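# Hook the hex nut out onto the tape strip

## Task

Extract the hex nut from among the standing spacers and leave it resting entirely on the tape strip. The hook pick on the table (orange-brown handle, hooked tip) may be used. Avoid toppling or tilting the spacers, though getting the nut out matters more than keeping them all upright. At the end no gripper may still hold the nut: release it and move the arms away, and the result must stay in place without the robot's help. Nothing may end up off the table.

## Robot and tools

Robot: two arms, left_arm and right_arm, each with a parallel two-finger gripper and a wrist camera (cam_left_wrist on left_arm, cam_right_wrist on right_arm, both 504x504). The arm names are labels only; they are not sides of any image.

Frame: one shared scene frame, origin on the table surface midway between the arm bases, +x out over the table, +z up, left_arm on the +y side. All positions are in metres, orientations are quaternions written w first (qw, qx, qy, qz). Printed hand positions can be a little off, more so when an arm reaches far.

Gripper axes: the fingers point along the gripper's own +z and separate along its own y. The reported end_effector_position sits between the finger pads as if closed, roughly 2 cm short of the fingertips; closing pushes the tips about 10 mm further along +z. Opening is a scale from -1 (closed) to +1 (fully open, 0.084 m).

Row layout (used by both motion tools): 16 numbers, always for both arms: left_arm x, y, z, qw, qx, qy, qz, opening, then right_arm x, y, z, qw, qx, qy, qz, opening. Position and quaternion are an absolute target pose in the scene frame, not an offset. To hold an arm still, repeat its last reported pose and desired opening in every row; to keep an orientation, keep sending the same quaternion rather than copying back the possibly drifted reported one.

execute_actions(actions): a list of actions; each action is a list of 1 to 15 rows, each row lasting one 1/30 s control step; if fewer than 15 rows are given, the last row is repeated to fill 15 steps. An empty list just reports state and images. Each step the commanded pose is clipped to within 70 mm and 16 degrees of the measured pose, then solved by damped inverse kinematics, position before orientation. A far target may need several actions; after an action the arm only continues up to its last clipped pose. An action is rejected for both arms if any target lies more than 0.6 m from that gripper's current position along any of its axes; a malformed action or a failing first action rejects the whole call.

move(target, speed, blocking): target is one 16-number row as above (absolute poses). Both grippers travel in straight lines, finishing together, taking 0.5 to 10 s (cut off at 10 s). speed is top path speed in m/s, 0.002 to 0.5, default 0.25; rotation is capped at twice that value in rad/s. Opening is applied at the start. The path ignores obstacles and the other arm, and the real hand can lag, stray or overshoot the speed, especially near full reach. Faster contact hits harder; aiming further past a contact presses harder. The result adds a move: line with the ending (done, off_target, moving, held, fault), active limits (paced = pose clipped; held = a check blocked some steps, after which the arm may jump quickly) and each gripper's distance from its pose. With blocking=false the call returns after 0.5 s while motion continues; further moves or actions are refused until wait or stop shows it ended.

wait(seconds): 0 to 10 s, arms keep their last command; returns early if a running move ends. stop(): brakes a running move (needs room; fingers keep moving). zoom_image(camera, region): enlarges region [x0, y0, x1, y1] in pixels (origin top-left, max 504x504) of cam_left_wrist or cam_right_wrist's latest image. finished_scene(scene): ends the current scene, given its number; irreversible; reports success.

Result lines: per-arm pose and linear/angular velocities; Hand target = pose the controller is currently driving toward; grip_measured = actual finger opening on the -1..1 scale; a pose unreachable line means the clearance check altered or blocked that arm's command; MOTOR HOT appears from 65 °C, and at 80 °C an OVER-TEMPERATURE FAULT brakes that arm until it cools. Camera calibration (pinhole plus radial, K, D, T_world_to_cam) is provided and changed values are listed with images; expect small errors of about 0.5 degrees and 2.5 mm.

Gripping: to hold something, command an opening well under grip_measured; the bigger the gap, the tighter the squeeze (up to about 24 N per pad for parts up to ~6 cm wide; fast closing can squeeze harder). Sending grip_measured back still grips lightly.

Joint limits (rad): waist ±6.283, shoulder -2.059..2.094, elbow -3.927..0.192, forearm roll ±6.283, wrist pitch -1.693..3.142, wrist roll ±6.283. Load limits (N m): waist and shoulder 46.5, elbow and forearm roll 27.9, wrist pitch and wrist roll 18.6; carried weight counts. Reaching a load limit causes a torque fault: the arm backs off, holds 10 s and drops the remaining call.

Avoid: arms colliding or pressing on each other, hard slams or pushes, dropping things, knocking anything off the table, toppling spacers, and ending while still holding the nut. Occasional external tugs on held parts or pushes on loose ones can happen. The simulation runs while you deliberate, holding the last command. Quicker, smoother, lower-effort motion is preferred.

Each tool is called after "Request:" as name([rows], argument=value, ...), one row to a line, values as JSON.

## Session

Request:
execute_actions(actions=[])

Scene clock: 0.00 s.
left_arm: end_effector_position=(+0.3350, -0.3087, +0.1727) grip_measured=+1.00 end_effector_quat_wxyz=(+0.212, +0.714, +0.667, +0.017) end_effector_velocity=(-0.001, -0.000, +0.000) end_effector_angular_velocity=(+0.001, -0.000, -0.002) | right_arm: end_effector_position=(+0.1472, -0.5410, +0.2907) grip_measured=+1.00 end_effector_quat_wxyz=(+0.176, +0.902, -0.388, -0.063) end_effector_velocity=(+0.000, -0.000, +0.001) end_effector_angular_velocity=(-0.001, -0.002, -0.001)
Joint positions: left_arm=[-1.267  0.731 -1.884  0.254  0.777 -2.828  0.084] | right_arm=[-0.187 -0.764 -0.662 -0.34   1.589  0.513  0.084]
Joint velocities: left_arm=[-0.002 -0.    -0.     0.     0.001  0.     0.   ] | right_arm=[-0.001 -0.    -0.002 -0.     0.     0.     0.   ]
Motor temperatures (°C, as the motors report them): left_arm=[28 32 34 30 29 28] | right_arm=[33 28 34 26 26 30]
Hand target (left_arm): +0.335, -0.309, +0.173; +0.212, +0.714, +0.667, +0.017
Hand target (right_arm): +0.147, -0.541, +0.291; +0.176, +0.902, -0.388, -0.063

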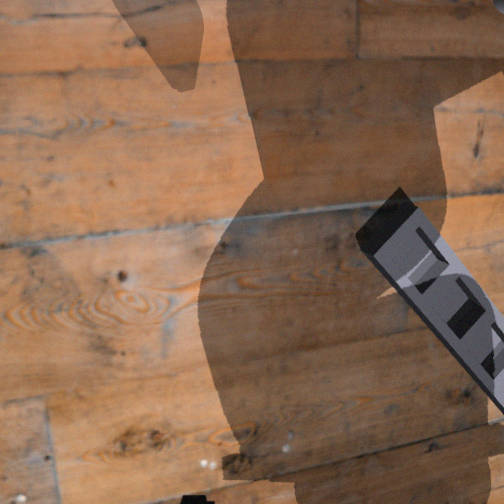

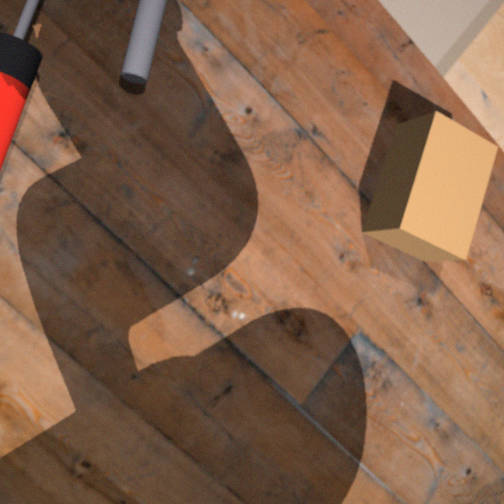

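Request:
move(target=[0.3,0.2,0.5,0,1,0,0,1,0.3,-0.25,0.5,0,1,0,0,1])

Scene clock: 4.10 s.
left_arm: end_effector_position=(+0.3015, +0.2004, +0.5002) grip_measured=+1.00 end_effector_quat_wxyz=(-0.001, +1.000, +0.001, -0.001) end_effector_velocity=(-0.000, +0.002, +0.003) end_effector_angular_velocity=(-0.000, -0.003, -0.005) | right_arm: end_effector_position=(+0.2999, -0.2499, +0.4996) grip_measured=+1.00 end_effector_quat_wxyz=(-0.000, +1.000, -0.001, +0.001) end_effector_velocity=(+0.001, +0.001, +0.000) end_effector_angular_velocity=(+0.000, +0.000, +0.003)
Joint positions: left_arm=[-0.615 -0.336 -1.614  0.     1.952 -0.528  0.084] | right_arm=[ 0.519 -0.184 -1.751 -0.     1.932  0.386  0.084]
Joint velocities: left_arm=[ 0.003 -0.001 -0.008  0.001  0.007  0.009 -0.   ] | right_arm=[ 0.002  0.005 -0.006  0.001  0.002 -0.001  0.   ]
Motor temperatures (°C, as the motors report them): left_arm=[28 32 35 30 29 28] | right_arm=[33 28 35 26 26 30]
Hand target (left_arm): +0.302, +0.201, +0.500; -0.001, +1.000, +0.001, -0.001
Hand target (right_arm): +0.300, -0.250, +0.500; -0.000, +1.000, -0.000, +0.001
Off the commanded pose (left_arm): 0.002 m, 0 deg.
Off the commanded pose (right_arm): 0.000 m, 0 deg.
move: done
camera_calibration (this result's frames):
cam_left_wrist: T_world_to_cam=[[-0.00973501, -0.999899, -0.0103318, 0.242079], [-0.99977, 0.0099303, -0.0190219, 0.377213], [0.0191225, 0.0101442, -0.999766, 0.616814], [0, 0, 0, 1]] pos_world=[0.367688, 0.232052, 0.626346]
cam_right_wrist: T_world_to_cam=[[-0.00715458, -0.999911, 0.0112596, -0.225342], [-0.999964, 0.00710325, -0.00459241, 0.372578], [0.00451203, -0.0112921, -0.999926, 0.628009], [0, 0, 0, 1]] pos_world=[0.368119, -0.220877, 0.63221]

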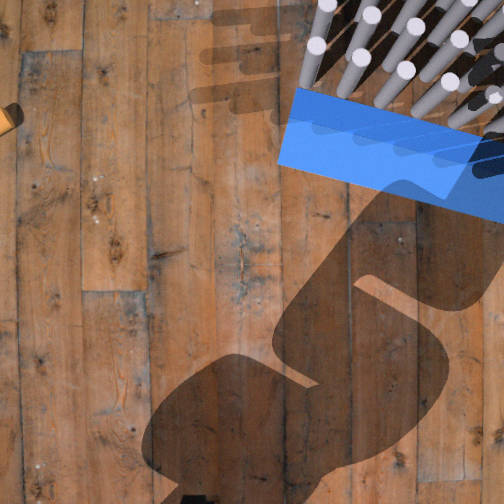

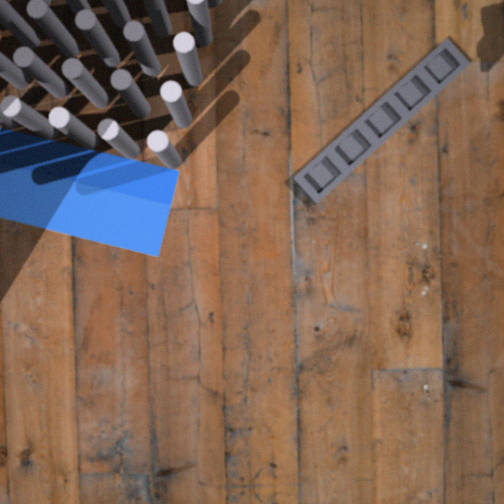

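Request:
move(target=[0.42,0.48,0.4,0,1,0,0,1,0.5,-0.03,0.42,0,1,0,0,1])

Scene clock: 6.20 s.
left_arm: end_effector_position=(+0.4199, +0.4800, +0.4001) grip_measured=+1.00 end_effector_quat_wxyz=(-0.000, +1.000, -0.001, -0.001) end_effector_velocity=(+0.001, +0.001, -0.001) end_effector_angular_velocity=(-0.000, +0.002, +0.001) | right_arm: end_effector_position=(+0.4993, -0.0305, +0.4197) grip_measured=+1.00 end_effector_quat_wxyz=(-0.066, +0.993, -0.000, +0.099) end_effector_velocity=(+0.001, +0.001, -0.003) end_effector_angular_velocity=(+0.001, +0.001, +0.000)
Joint positions: left_arm=[ 0.199 -0.184 -1.439  0.001  1.625  0.291  0.084] | right_arm=[ 0.718  0.734 -2.701  0.     1.728  0.584  0.084]
Joint velocities: left_arm=[ 0.002  0.004 -0.001  0.    -0.001  0.001  0.   ] | right_arm=[ 0.     0.004  0.001  0.001 -0.005  0.    -0.   ]
Motor temperatures (°C, as the motors report them): left_arm=[28 32 35 30 29 28] | right_arm=[33 28 35 26 26 30]
Hand target (left_arm): +0.420, +0.480, +0.400; -0.000, +1.000, -0.001, -0.001
Hand target (right_arm): +0.499, -0.030, +0.419; -0.066, +0.993, -0.000, +0.099
Off the commanded pose (left_arm): 0.000 m, 0 deg.
Off the commanded pose (right_arm): 0.001 m, 14 deg.
elbow stopped short (right arm): the move would have taken joint 3 (elbow) straighter than the controller allows; a more bent joint 3 avoids this.
move: off_target (right_arm)
camera_calibration (this result's frames):
cam_left_wrist: T_world_to_cam=[[-0.0138354, -0.999861, -0.00928435, 0.523055], [-0.999727, 0.0140073, -0.0187165, 0.488816], [0.0188439, 0.00902287, -0.999782, 0.512265], [0, 0, 0, 1]] pos_world=[0.486266, 0.511513, 0.526158]
cam_right_wrist: T_world_to_cam=[[0.00474569, -0.992749, -0.120115, 0.045777], [-0.97998, 0.0192911, -0.198159, 0.641587], [0.199039, 0.118651, -0.972782, 0.44513], [0, 0, 0, 1]] pos_world=[0.539927, -0.019747, 0.56565]

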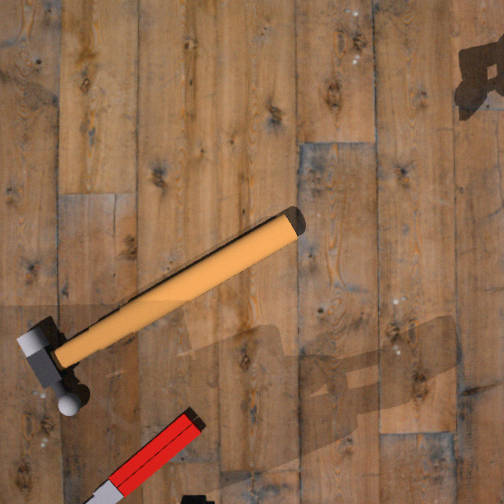

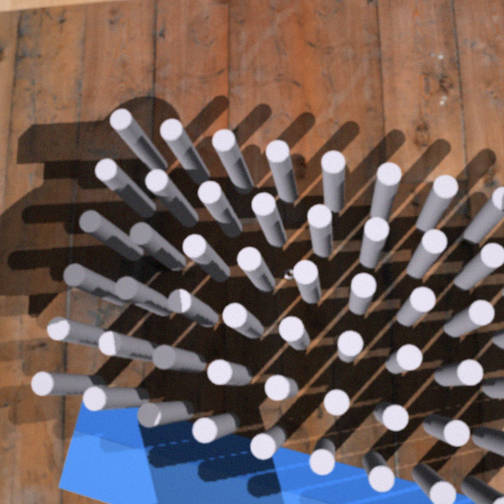

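Request:
zoom_image(camera="cam_right_wrist", region=[200,180,400,380])

Request:
move(target=[0.15,0.6,0.5,0,1,0,0,1,0.3,-0.65,0.5,0,1,0,0,1])

Region (200, 180, 400, 380) of cam_right_wrist's 504x504 image, scaled by 2.520, with more detail than that image has.

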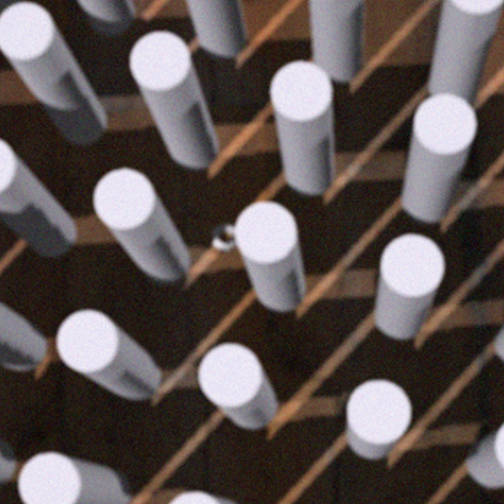

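action 0: the call puts the target (right_arm/x, right_arm/y, right_arm/z) 0.601 m from right_arm's end_effector_position in the last result along the gripper's own y axis as it stood there; a target may be at most 0.6 m away along each of those axes, so nothing of the call was run and nothing moved. Command a nearer target, and go on from there in a later call.

Request:
move(target=[0.15,0.6,0.5,0,1,0,0,1,0.3,-0.6,0.5,0,1,0,0,1])

Scene clock: 9.80 s.
left_arm: end_effector_position=(+0.1497, +0.6004, +0.5001) grip_measured=+1.00 end_effector_quat_wxyz=(+0.001, +1.000, +0.000, -0.001) end_effector_velocity=(-0.001, +0.001, +0.000) end_effector_angular_velocity=(+0.000, -0.000, +0.000) | right_arm: end_effector_position=(+0.2996, -0.5998, +0.5001) grip_measured=+1.00 end_effector_quat_wxyz=(+0.001, +1.000, +0.000, -0.001) end_effector_velocity=(-0.000, -0.002, +0.001) end_effector_angular_velocity=(+0.000, +0.002, +0.000)
Joint positions: left_arm=[ 0.992 -0.493 -1.492  0.     1.988  1.082  0.084] | right_arm=[-0.417 -0.062 -1.884 -0.003  1.946 -0.552  0.084]
Joint velocities: left_arm=[ 0.005  0.002 -0.002 -0.     0.     0.004 -0.   ] | right_arm=[-0.005  0.006 -0.01  -0.001  0.005 -0.005  0.   ]
Motor temperatures (°C, as the motors report them): left_arm=[28 32 36 30 29 28] | right_arm=[33 28 36 26 26 30]
Hand target (left_arm): +0.149, +0.600, +0.500; +0.001, +1.000, +0.001, -0.001
Hand target (right_arm): +0.299, -0.600, +0.500; +0.001, +1.000, +0.000, -0.001
Off the commanded pose (left_arm): 0.001 m, 0 deg.
Off the commanded pose (right_arm): 0.001 m, 0 deg.
move: done
camera_calibration (this result's frames):
cam_left_wrist: T_world_to_cam=[[-0.0116074, -0.999909, -0.00692811, 0.639122], [-0.999745, 0.0117393, -0.0193144, 0.220509], [0.0193939, 0.00670215, -0.999789, 0.617599], [0, 0, 0, 1]] pos_world=[0.215894, 0.632335, 0.626156]
cam_right_wrist: T_world_to_cam=[[-0.00528411, -0.999891, 0.0137561, -0.576966], [-0.999986, 0.00528886, 0.000308805, 0.371149], [-0.000381525, -0.0137542, -0.999905, 0.624511], [0, 0, 0, 1]] pos_world=[0.368333, -0.570277, 0.632274]

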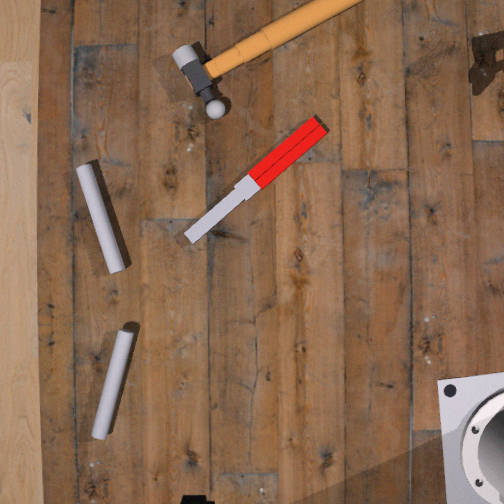

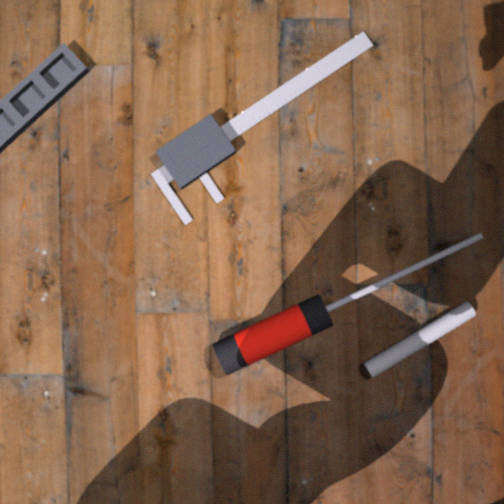

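Check between the bases and the far zone.

Request:
move(target=[-0.05,0.05,0.5,0,1,0,0,1,0.5,-0.4,0.45,0,0.99,0,0.13,1])

Scene clock: 12.87 s.
left_arm: end_effector_position=(-0.0024, +0.1740, +0.4943) grip_measured=+1.00 end_effector_quat_wxyz=(+0.032, +0.999, +0.008, +0.039) end_effector_velocity=(+0.000, +0.000, +0.000) end_effector_angular_velocity=(+0.001, -0.001, +0.000) | right_arm: end_effector_position=(+0.5003, -0.4002, +0.4505) grip_measured=+1.00 end_effector_quat_wxyz=(+0.000, +0.991, +0.000, +0.131) end_effector_velocity=(+0.001, +0.001, -0.002) end_effector_angular_velocity=(+0.000, +0.004, -0.000)
Joint positions: left_arm=[ 1.066 -1.307 -1.57  -0.392  2.885  0.761  0.084] | right_arm=[ 0.11   0.084 -1.804  0.006  1.457 -0.024  0.084]
Joint velocities: left_arm=[ 0.    -0.    -0.     0.    -0.001  0.    -0.   ] | right_arm=[ 0.002  0.005 -0.001 -0.001 -0.     0.002 -0.   ]
Motor temperatures (°C, as the motors report them): left_arm=[28 32 36 30 29 28] | right_arm=[33 28 36 26 26 30]
Hand target (left_arm): -0.002, +0.174, +0.494; +0.032, +0.999, +0.008, +0.039
Hand target (right_arm): +0.500, -0.400, +0.450; +0.000, +0.991, +0.000, +0.131
Off the commanded pose (left_arm): 0.133 m, 6 deg; position clipped at the last step of the last action.
Off the commanded pose (right_arm): 0.001 m, 0 deg.
move: held (left_arm); limits=paced,held; held on 24 of 85 steps (left_arm), including the last (left_arm)
pose unreachable (left arm): on one or more control steps of this call, first in action 0 (counted from 0), this arm could not follow its commanded pose, so it was not sent that pose on those steps. On the call's last step it was still not sent that pose. It may still have moved: this result reports where it is.
cause: the commanded pose would bring two parts of the arm too close to each other (joints 5 (wrist pitch) and 6 (wrist roll) lie between them).
camera_calibration (this result's frames):
cam_left_wrist: T_world_to_cam=[[0.00159501, -0.998499, 0.0547417, 0.180218], [-0.995113, -0.00698938, -0.0984931, 0.115815], [0.0987279, -0.0543171, -0.993631, 0.625356], [0, 0, 0, 1]] pos_world=[0.0532212, 0.214724, 0.622914]
cam_right_wrist: T_world_to_cam=[[-0.00857747, -0.999909, 0.0103958, -0.372508], [-0.96502, 0.005553, -0.262118, 0.671652], [0.262037, -0.0122805, -0.96498, 0.431345], [0, 0, 0, 1]] pos_world=[0.531934, -0.370906, 0.596164]

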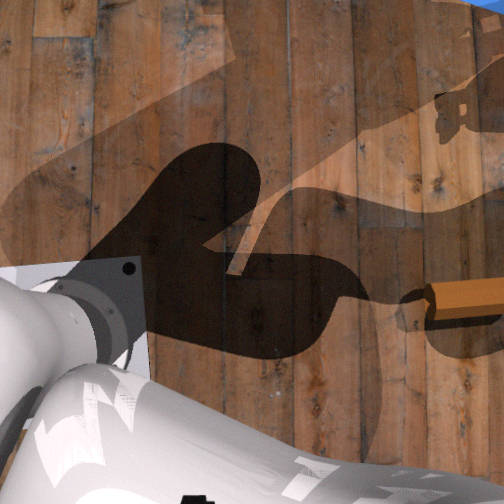

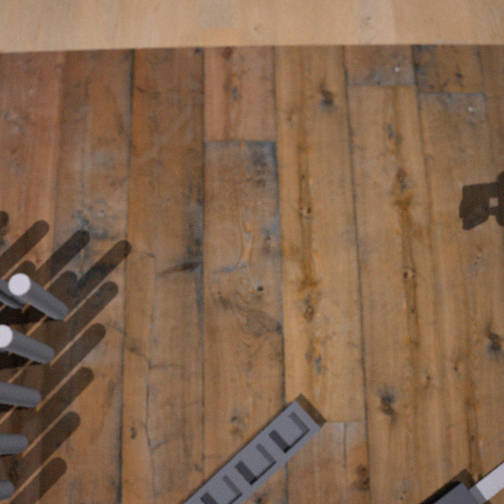

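Request:
move(target=[0.15,0.6,0.5,0,1,0,0,1,0.06,-0.06,0.3,0,0.707,-0.707,0,1])

Scene clock: 17.00 s.
left_arm: end_effector_position=(+0.1505, +0.5997, +0.4997) grip_measured=+1.00 end_effector_quat_wxyz=(-0.001, +1.000, -0.001, -0.001) end_effector_velocity=(+0.000, +0.001, -0.001) end_effector_angular_velocity=(-0.001, +0.001, +0.000) | right_arm: end_effector_position=(+0.0607, -0.0591, +0.3002) grip_measured=+1.00 end_effector_quat_wxyz=(-0.002, +0.708, -0.707, -0.001) end_effector_velocity=(-0.001, +0.001, -0.001) end_effector_angular_velocity=(-0.001, -0.001, -0.005)
Joint positions: left_arm=[ 0.986 -0.497 -1.487  0.002  1.984  1.079  0.084] | right_arm=[ 1.401 -0.476 -0.892  0.     1.363  2.836  0.084]
Joint velocities: left_arm=[ 0.     0.004 -0.002  0.001 -0.001  0.     0.   ] | right_arm=[ 0.005  0.003  0.    -0.002 -0.002  0.011  0.   ]
Motor temperatures (°C, as the motors report them): left_arm=[28 32 36 30 29 28] | right_arm=[33 28 37 26 26 30]
Hand target (left_arm): +0.151, +0.600, +0.500; -0.001, +1.000, -0.001, -0.001
Hand target (right_arm): +0.060, -0.059, +0.300; -0.002, +0.707, -0.707, -0.001
Off the commanded pose (left_arm): 0.001 m, 0 deg.
Off the commanded pose (right_arm): 0.001 m, 0 deg.
move: done
camera_calibration (this result's frames):
cam_left_wrist: T_world_to_cam=[[-0.0143937, -0.999841, -0.01053, 0.640662], [-0.999709, 0.014594, -0.019201, 0.219583], [0.0193517, 0.0102506, -0.99976, 0.615077], [0, 0, 0, 1]] pos_world=[0.216838, 0.63105, 0.625892]
cam_right_wrist: T_world_to_cam=[[-0.999929, 0.00462581, 0.0109378, 0.0856615], [0.00465339, 0.999986, 0.00249729, 0.126686], [-0.0109261, 0.00254801, -0.999937, 0.433611], [0, 0, 0, 1]] pos_world=[0.0898036, -0.128186, 0.43233]

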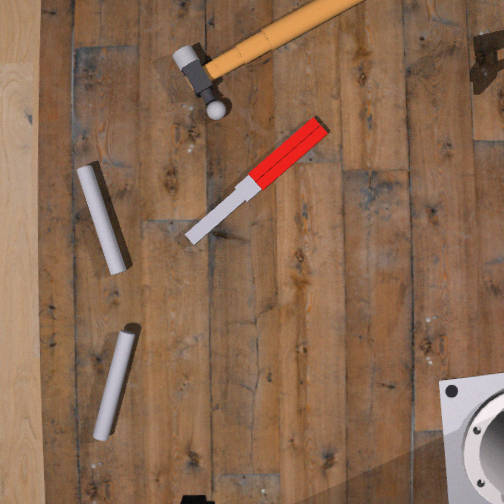

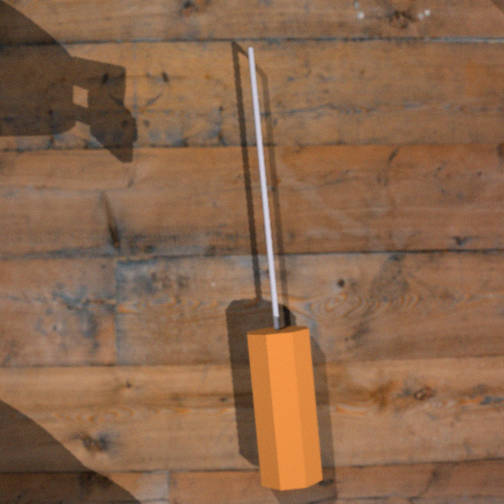

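Request:
move(target=[0.15,0.6,0.5,0,1,0,0,1,0.065,-0.02,0.026,0,0.741,-0.672,0,1], speed=0.15)

Request:
move(target=[0.15,0.6,0.5,0,1,0,0,1,0.065,-0.02,0.026,0,0.741,-0.672,0,-1])

Request:
move(target=[0.4,0.4,0.4,0,1,0,0,1,0.1,-0.02,0.08,0,0.741,-0.672,0,-1])

Request:
move(target=[0.5,0.1,0.36,0,0.707,-0.707,0,1,0.22,0.12,0.04,0,0.9926,-0.122,0,-1])

Scene clock: 20.00 s.
left_arm: end_effector_position=(+0.1500, +0.6000, +0.5000) grip_measured=+1.00 end_effector_quat_wxyz=(+0.000, +1.000, +0.000, -0.000) end_effector_velocity=(-0.000, -0.000, +0.000) end_effector_angular_velocity=(+0.001, -0.000, -0.000) | right_arm: end_effector_position=(+0.0648, -0.0191, +0.0261) grip_measured=+1.00 end_effector_quat_wxyz=(-0.000, +0.741, -0.671, -0.001) end_effector_velocity=(+0.000, -0.001, -0.003) end_effector_angular_velocity=(-0.004, +0.001, -0.000)
Joint positions: left_arm=[ 0.991 -0.496 -1.489  0.     1.985  1.081  0.084] | right_arm=[ 1.422  0.098 -0.581  0.003  0.482  2.757  0.084]
Joint velocities: left_arm=[-0.    -0.001 -0.     0.     0.     0.     0.   ] | right_arm=[-0.001  0.009  0.    -0.    -0.005 -0.001 -0.   ]
Motor temperatures (°C, as the motors report them): left_arm=[28 32 36 30 29 28] | right_arm=[33 28 37 26 26 30]
Hand target (left_arm): +0.150, +0.600, +0.500; +0.000, +1.000, +0.000, -0.000
Hand target (right_arm): +0.065, -0.019, +0.026; +0.000, +0.741, -0.671, -0.001
Off the commanded pose (left_arm): 0.000 m, 0 deg.
Off the commanded pose (right_arm): 0.001 m, 0 deg.
move: done
camera_calibration (this result's frames):
cam_left_wrist: T_world_to_cam=[[-0.0124686, -0.999881, -0.00902981, 0.639897], [-0.999702, 0.0126549, -0.0208716, 0.221069], [0.0209834, 0.00876688, -0.999741, 0.615971], [0, 0, 0, 1]] pos_world=[0.216057, 0.631624, 0.626204]
cam_right_wrist: T_world_to_cam=[[-0.995555, -0.0932827, 0.0130163, 0.0903872], [-0.0933008, 0.995638, -0.000788483, 0.0936089], [-0.0128859, -0.00199941, -0.999915, 0.159471], [0, 0, 0, 1]] pos_world=[0.100774, -0.0844501, 0.158355]

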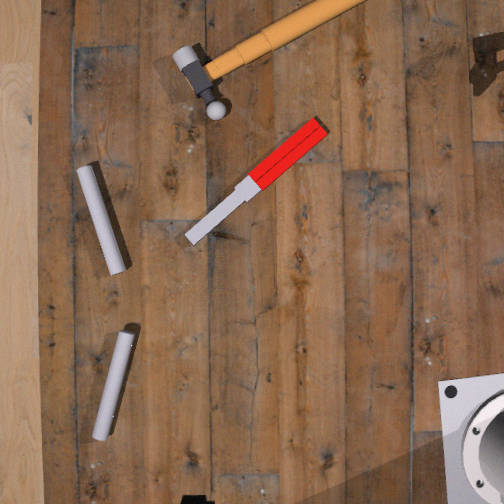

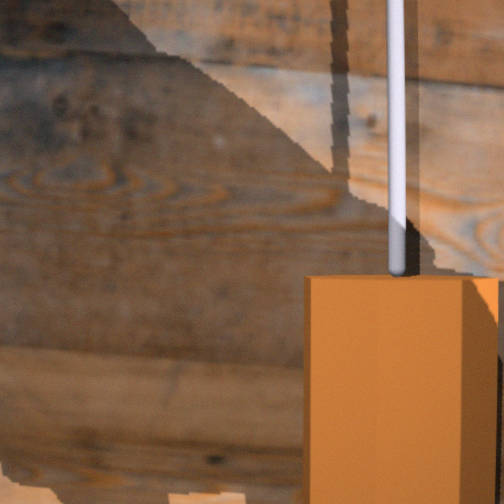

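Scene clock: 20.70 s.
left_arm: end_effector_position=(+0.1500, +0.6000, +0.5000) grip_measured=+1.00 end_effector_quat_wxyz=(+0.000, +1.000, -0.000, -0.000) end_effector_velocity=(+0.000, -0.000, -0.000) end_effector_angular_velocity=(-0.000, +0.000, -0.001) | right_arm: end_effector_position=(+0.0650, -0.0198, +0.0261) grip_measured=-0.19 end_effector_quat_wxyz=(-0.000, +0.741, -0.672, -0.000) end_effector_velocity=(+0.000, -0.000, -0.000) end_effector_angular_velocity=(-0.001, +0.000, -0.001)
Joint positions: left_arm=[ 0.991 -0.496 -1.489  0.     1.985  1.081  0.084] | right_arm=[ 1.421  0.096 -0.579  0.     0.482  2.76   0.036]
Joint velocities: left_arm=[-0.  0.  0. -0.  0.  0.  0.] | right_arm=[-0.    -0.     0.    -0.     0.001  0.001  0.   ]
Motor temperatures (°C, as the motors report them): left_arm=[28 32 36 30 29 28] | right_arm=[33 28 37 26 26 30]
Hand target (left_arm): +0.150, +0.600, +0.500; -0.000, +1.000, +0.000, +0.000
Hand target (right_arm): +0.065, -0.020, +0.026; +0.000, +0.741, -0.672, +0.000
Off the commanded pose (left_arm): 0.000 m, 0 deg.
Off the commanded pose (right_arm): 0.000 m, 0 deg.
move: done
camera_calibration (this result's frames):
cam_left_wrist: T_world_to_cam=[[-0.0124687, -0.999881, -0.0090431, 0.639905], [-0.999702, 0.0126552, -0.020876, 0.221073], [0.020988, 0.00878011, -0.999741, 0.615965], [0, 0, 0, 1]] pos_world=[0.216058, 0.631623, 0.626207]
cam_right_wrist: T_world_to_cam=[[-0.995723, -0.091622, 0.01189, 0.0906589], [-0.0916472, 0.99579, -0.00158536, 0.0942801], [-0.0116947, -0.00266827, -0.999928, 0.159459], [0, 0, 0, 1]] pos_world=[0.100776, -0.0851514, 0.158519]

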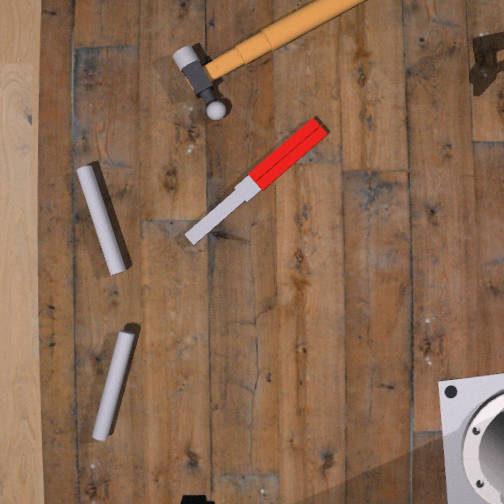

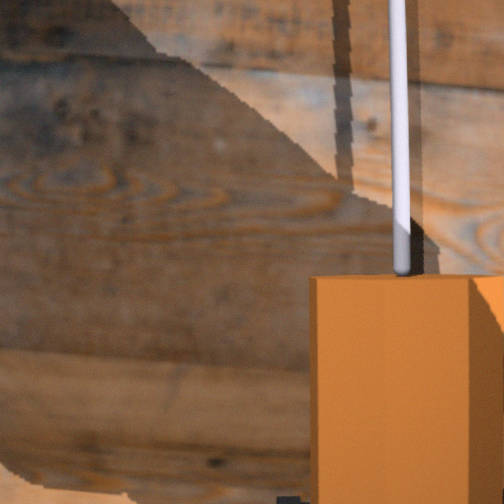

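Scene clock: 22.60 s.
left_arm: end_effector_position=(+0.4003, +0.3998, +0.4002) grip_measured=+1.00 end_effector_quat_wxyz=(-0.001, +1.000, -0.000, +0.001) end_effector_velocity=(+0.002, -0.002, -0.002) end_effector_angular_velocity=(-0.001, +0.004, -0.000) | right_arm: end_effector_position=(+0.1001, -0.0202, +0.0800) grip_measured=-0.19 end_effector_quat_wxyz=(+0.000, +0.741, -0.672, +0.000) end_effector_velocity=(+0.001, +0.000, +0.001) end_effector_angular_velocity=(+0.002, -0.001, -0.002)
Joint positions: left_arm=[ 0.009 -0.307 -1.321  0.002  1.625  0.1    0.084] | right_arm=[ 1.335 -0.024 -0.643 -0.001  0.667  2.676  0.036]
Joint velocities: left_arm=[-0.005  0.007 -0.002 -0.    -0.002 -0.004  0.   ] | right_arm=[-0.003 -0.001 -0.001  0.     0.    -0.001 -0.   ]
Motor temperatures (°C, as the motors report them): left_arm=[28 32 36 30 29 28] | right_arm=[33 28 37 26 26 30]
Hand target (left_arm): +0.401, +0.400, +0.400; -0.001, +1.000, -0.001, +0.001
Hand target (right_arm): +0.100, -0.020, +0.080; -0.000, +0.741, -0.672, +0.000
Off the commanded pose (left_arm): 0.000 m, 0 deg.
Off the commanded pose (right_arm): 0.000 m, 0 deg.
move: done
camera_calibration (this result's frames):
cam_left_wrist: T_world_to_cam=[[-0.0131662, -0.999849, -0.0113592, 0.443115], [-0.999628, 0.0134332, -0.0237569, 0.472514], [0.0239059, 0.0110422, -0.999653, 0.510619], [0, 0, 0, 1]] pos_world=[0.465966, 0.431062, 0.526701]
cam_right_wrist: T_world_to_cam=[[-0.99575, -0.0913465, 0.0116961, 0.124921], [-0.0913831, 0.995812, -0.0026296, 0.0980813], [-0.0114069, -0.00368725, -0.999928, 0.213694], [0, 0, 0, 1]] pos_world=[0.135791, -0.0854715, 0.212475]

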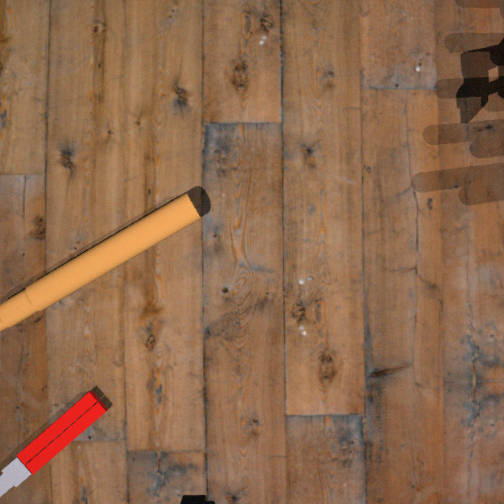

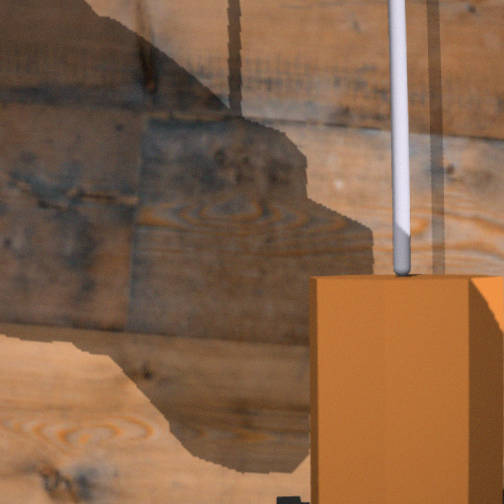

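Scene clock: 26.23 s.
left_arm: end_effector_position=(+0.4997, +0.0997, +0.3599) grip_measured=+1.00 end_effector_quat_wxyz=(+0.001, -0.707, +0.707, -0.001) end_effector_velocity=(-0.000, -0.002, -0.000) end_effector_angular_velocity=(+0.001, +0.004, -0.008) | right_arm: end_effector_position=(+0.2200, +0.1197, +0.0401) grip_measured=-0.19 end_effector_quat_wxyz=(+0.000, +0.992, -0.122, +0.000) end_effector_velocity=(-0.000, +0.000, -0.001) end_effector_angular_velocity=(-0.003, +0.003, +0.007)
Joint positions: left_arm=[-0.593  0.266 -1.855  0.001  1.587  1.067  0.084] | right_arm=[ 1.228  0.57  -1.36  -0.001  0.79   1.34   0.036]
Joint velocities: left_arm=[-0.002  0.007 -0.01  -0.001  0.006  0.006 -0.   ] | right_arm=[ 0.     0.004 -0.004  0.001  0.004 -0.007  0.   ]
Motor temperatures (°C, as the motors report them): left_arm=[28 32 37 30 29 28] | right_arm=[33 29 37 26 26 30]
Hand target (left_arm): +0.500, +0.099, +0.360; -0.001, +0.707, -0.707, +0.001
Hand target (right_arm): +0.220, +0.120, +0.040; +0.000, +0.993, -0.122, +0.000
Off the commanded pose (left_arm): 0.000 m, 0 deg.
Off the commanded pose (right_arm): 0.000 m, 0 deg.
move: done
camera_calibration (this result's frames):
cam_left_wrist: T_world_to_cam=[[-0.999864, 0.0116527, -0.0116339, 0.536274], [0.0118983, 0.999703, -0.0212658, -0.0296831], [0.0113827, -0.0214014, -0.999706, 0.480777], [0, 0, 0, 1]] pos_world=[0.531082, 0.0337145, 0.486244]
cam_right_wrist: T_world_to_cam=[[-0.248578, -0.968535, 0.0121595, 0.198184], [-0.968612, 0.248565, -0.00263344, 0.252023], [-0.00047185, -0.0124324, -0.999923, 0.17425], [0, 0, 0, 1]] pos_world=[0.293459, 0.13147, 0.172491]

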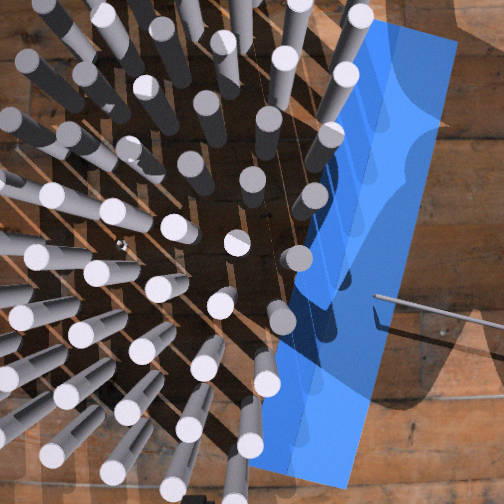

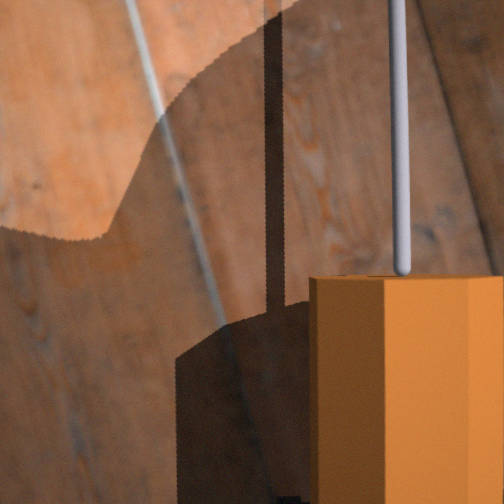

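Request:
move(target=[0.58,0.1,0.36,0,0.707,-0.707,0,1,0.24,0.1237,0.04,0,0.9926,-0.122,0,-1], speed=0.1)

Request:
move(target=[0.58,0.1,0.36,0,0.707,-0.707,0,1,0.39,0.0862,0.036,0,0.9926,-0.122,0,-1], speed=0.06)

Scene clock: 28.07 s.
left_arm: end_effector_position=(+0.5793, +0.1001, +0.3597) grip_measured=+1.00 end_effector_quat_wxyz=(+0.001, -0.707, +0.707, -0.003) end_effector_velocity=(+0.003, +0.000, -0.001) end_effector_angular_velocity=(+0.013, +0.027, +0.001) | right_arm: end_effector_position=(+0.2400, +0.1237, +0.0400) grip_measured=-0.19 end_effector_quat_wxyz=(+0.000, +0.993, -0.122, +0.000) end_effector_velocity=(-0.000, +0.000, +0.000) end_effector_angular_velocity=(-0.000, +0.000, +0.001)
Joint positions: left_arm=[-0.53   0.713 -2.545 -0.     1.826  1.131  0.084] | right_arm=[ 1.201  0.609 -1.425 -0.     0.816  1.312  0.036]
Joint velocities: left_arm=[ 0.002  0.172 -0.302  0.001  0.159  0.001 -0.   ] | right_arm=[ 0.     0.001 -0.001 -0.     0.001 -0.    -0.   ]
Motor temperatures (°C, as the motors report them): left_arm=[28 32 37 30 29 28] | right_arm=[33 29 37 26 26 30]
Hand target (left_arm): +0.580, +0.100, +0.360; -0.000, +0.707, -0.707, +0.001
Hand target (right_arm): +0.240, +0.124, +0.040; +0.000, +0.993, -0.122, +0.000
Off the commanded pose (left_arm): 0.001 m, 0 deg.
Off the commanded pose (right_arm): 0.000 m, 0 deg.
move: done
camera_calibration (this result's frames):
cam_left_wrist: T_world_to_cam=[[-0.999826, 0.0117945, -0.0144744, 0.61685], [0.012133, 0.99965, -0.0235256, -0.0303107], [0.0141918, -0.0236971, -0.999618, 0.478206], [0, 0, 0, 1]] pos_world=[0.610323, 0.0343568, 0.486239]
cam_right_wrist: T_world_to_cam=[[-0.247847, -0.968723, 0.0121402, 0.206796], [-0.968799, 0.247839, -0.00219626, 0.270496], [-0.000881256, -0.0123058, -0.999924, 0.174348], [0, 0, 0, 1]] pos_world=[0.313463, 0.135434, 0.172419]

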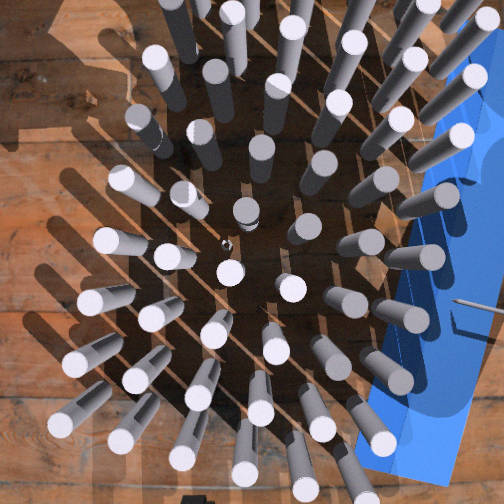

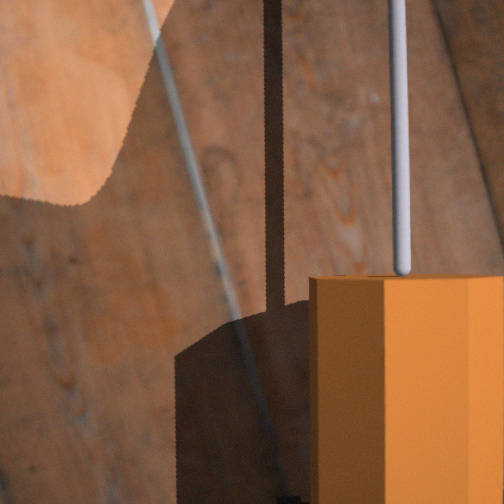

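Scene clock: 31.00 s.
left_arm: end_effector_position=(+0.5800, +0.1000, +0.3600) grip_measured=+1.00 end_effector_quat_wxyz=(+0.000, -0.707, +0.707, -0.000) end_effector_velocity=(-0.000, -0.001, -0.000) end_effector_angular_velocity=(+0.000, +0.001, -0.001) | right_arm: end_effector_position=(+0.3898, +0.0860, +0.0360) grip_measured=-0.19 end_effector_quat_wxyz=(+0.000, +0.993, -0.122, +0.000) end_effector_velocity=(+0.003, +0.001, +0.001) end_effector_angular_velocity=(+0.002, -0.002, +0.001)
Joint positions: left_arm=[-0.529  0.765 -2.639 -0.     1.874  1.131  0.084] | right_arm=[ 0.966  0.81  -1.757 -0.001  0.948  1.077  0.036]
Joint velocities: left_arm=[-0.001  0.011 -0.019 -0.     0.009 -0.    -0.   ] | right_arm=[-0.003  0.005 -0.012  0.     0.005 -0.004 -0.   ]
Motor temperatures (°C, as the motors report them): left_arm=[28 32 37 30 29 28] | right_arm=[33 29 37 26 26 30]
Hand target (left_arm): +0.580, +0.100, +0.360; -0.000, +0.707, -0.707, +0.000
Hand target (right_arm): +0.390, +0.086, +0.036; +0.000, +0.993, -0.122, +0.000
Off the commanded pose (left_arm): 0.000 m, 0 deg.
Off the commanded pose (right_arm): 0.000 m, 0 deg.
move: done
camera_calibration (this result's frames):
cam_left_wrist: T_world_to_cam=[[-0.999881, 0.0123342, -0.00927099, 0.615576], [0.0125269, 0.9997, -0.0210242, -0.0314127], [0.0090089, -0.0211379, -0.999736, 0.481273], [0, 0, 0, 1]] pos_world=[0.611561, 0.0339837, 0.486192]
cam_right_wrist: T_world_to_cam=[[-0.247915, -0.968699, 0.0126664, 0.207503], [-0.968782, 0.247902, -0.00259421, 0.424966], [-0.000627021, -0.0129141, -0.999916, 0.170003], [0, 0, 0, 1]] pos_world=[0.463249, 0.0978535, 0.168463]

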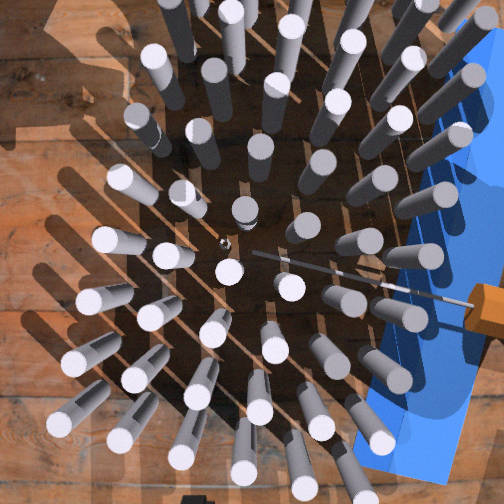

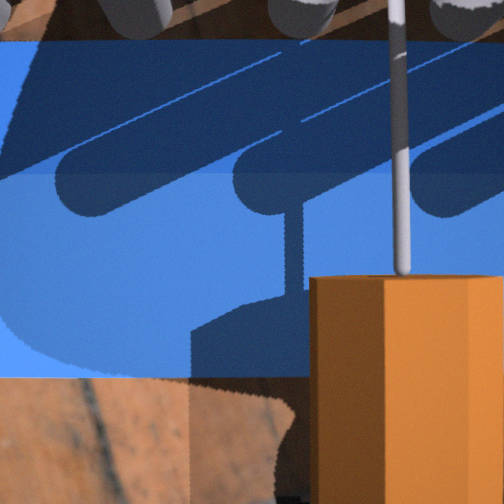

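Request:
move(target=[0.6,0.085,0.3,0,0.707,-0.707,0,1,0.406,0.0812,0.036,0,0.9926,-0.122,0,-1], speed=0.05)

Request:
zoom_image(camera="cam_left_wrist", region=[200,210,300,310])

Scene clock: 32.97 s.
left_arm: end_effector_position=(+0.5999, +0.0850, +0.3005) grip_measured=+1.00 end_effector_quat_wxyz=(+0.000, -0.707, +0.707, -0.000) end_effector_velocity=(+0.001, +0.001, +0.000) end_effector_angular_velocity=(-0.003, -0.004, +0.003) | right_arm: end_effector_position=(+0.4059, +0.0812, +0.0360) grip_measured=-0.19 end_effector_quat_wxyz=(+0.000, +0.993, -0.122, +0.000) end_effector_velocity=(+0.000, -0.000, -0.001) end_effector_angular_velocity=(-0.000, +0.001, +0.000)
Joint positions: left_arm=[-0.537  0.732 -2.396  0.     1.664  1.124  0.084] | right_arm=[ 0.943  0.839 -1.809 -0.     0.97   1.053  0.036]
Joint velocities: left_arm=[ 0.003 -0.002  0.003 -0.001 -0.006 -0.001 -0.   ] | right_arm=[-0.     0.001 -0.     0.    -0.    -0.001 -0.   ]
Motor temperatures (°C, as the motors report them): left_arm=[28 32 37 30 29 28] | right_arm=[33 29 37 26 26 30]
Hand target (left_arm): +0.600, +0.085, +0.300; -0.000, +0.707, -0.707, -0.000
Hand target (right_arm): +0.406, +0.081, +0.036; +0.000, +0.993, -0.122, +0.000
Off the commanded pose (left_arm): 0.000 m, 0 deg.
Off the commanded pose (right_arm): 0.000 m, 0 deg.
move: done
camera_calibration (this result's frames):
cam_left_wrist: T_world_to_cam=[[-0.999868, 0.0131342, -0.00959786, 0.635216], [0.0133333, 0.999691, -0.0209808, -0.0183704], [0.00931932, -0.021106, -0.999734, 0.42109], [0, 0, 0, 1]] pos_world=[0.631453, 0.0189092, 0.426689]
cam_right_wrist: T_world_to_cam=[[-0.247854, -0.968721, 0.0121388, 0.206842], [-0.968797, 0.247846, -0.00216308, 0.441796], [-0.00091314, -0.0122962, -0.999924, 0.169979], [0, 0, 0, 1]] pos_world=[0.479433, 0.0929645, 0.168411]

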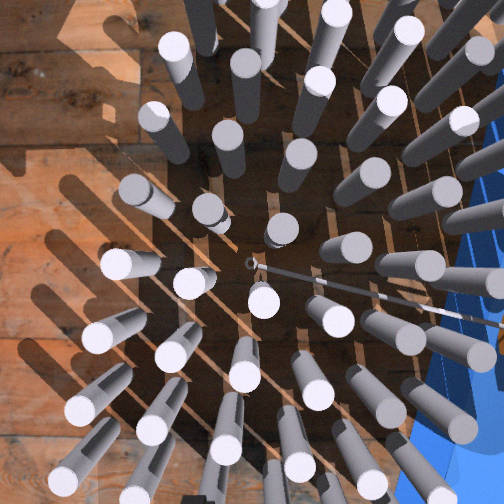

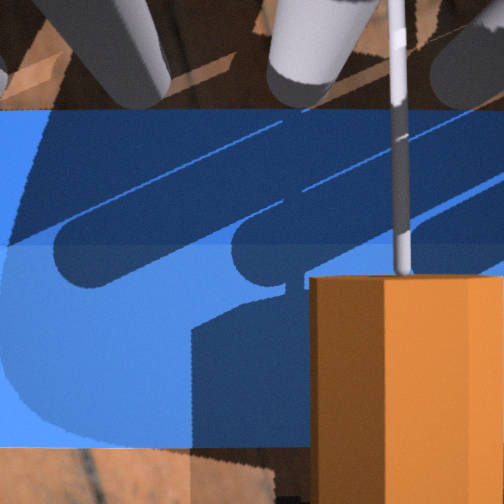

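Region (200, 210, 300, 310) of cam_left_wrist's 504x504 image, scaled by 5.040, with more detail than that image has.

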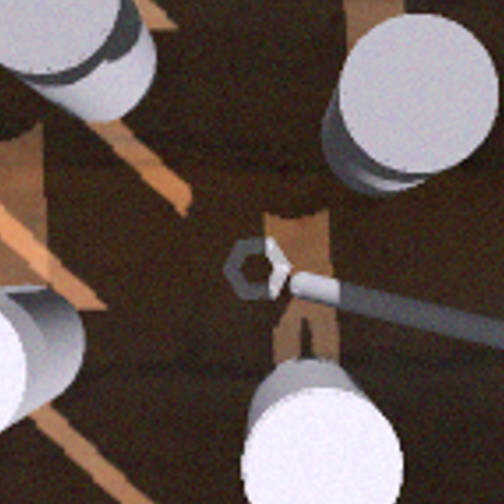

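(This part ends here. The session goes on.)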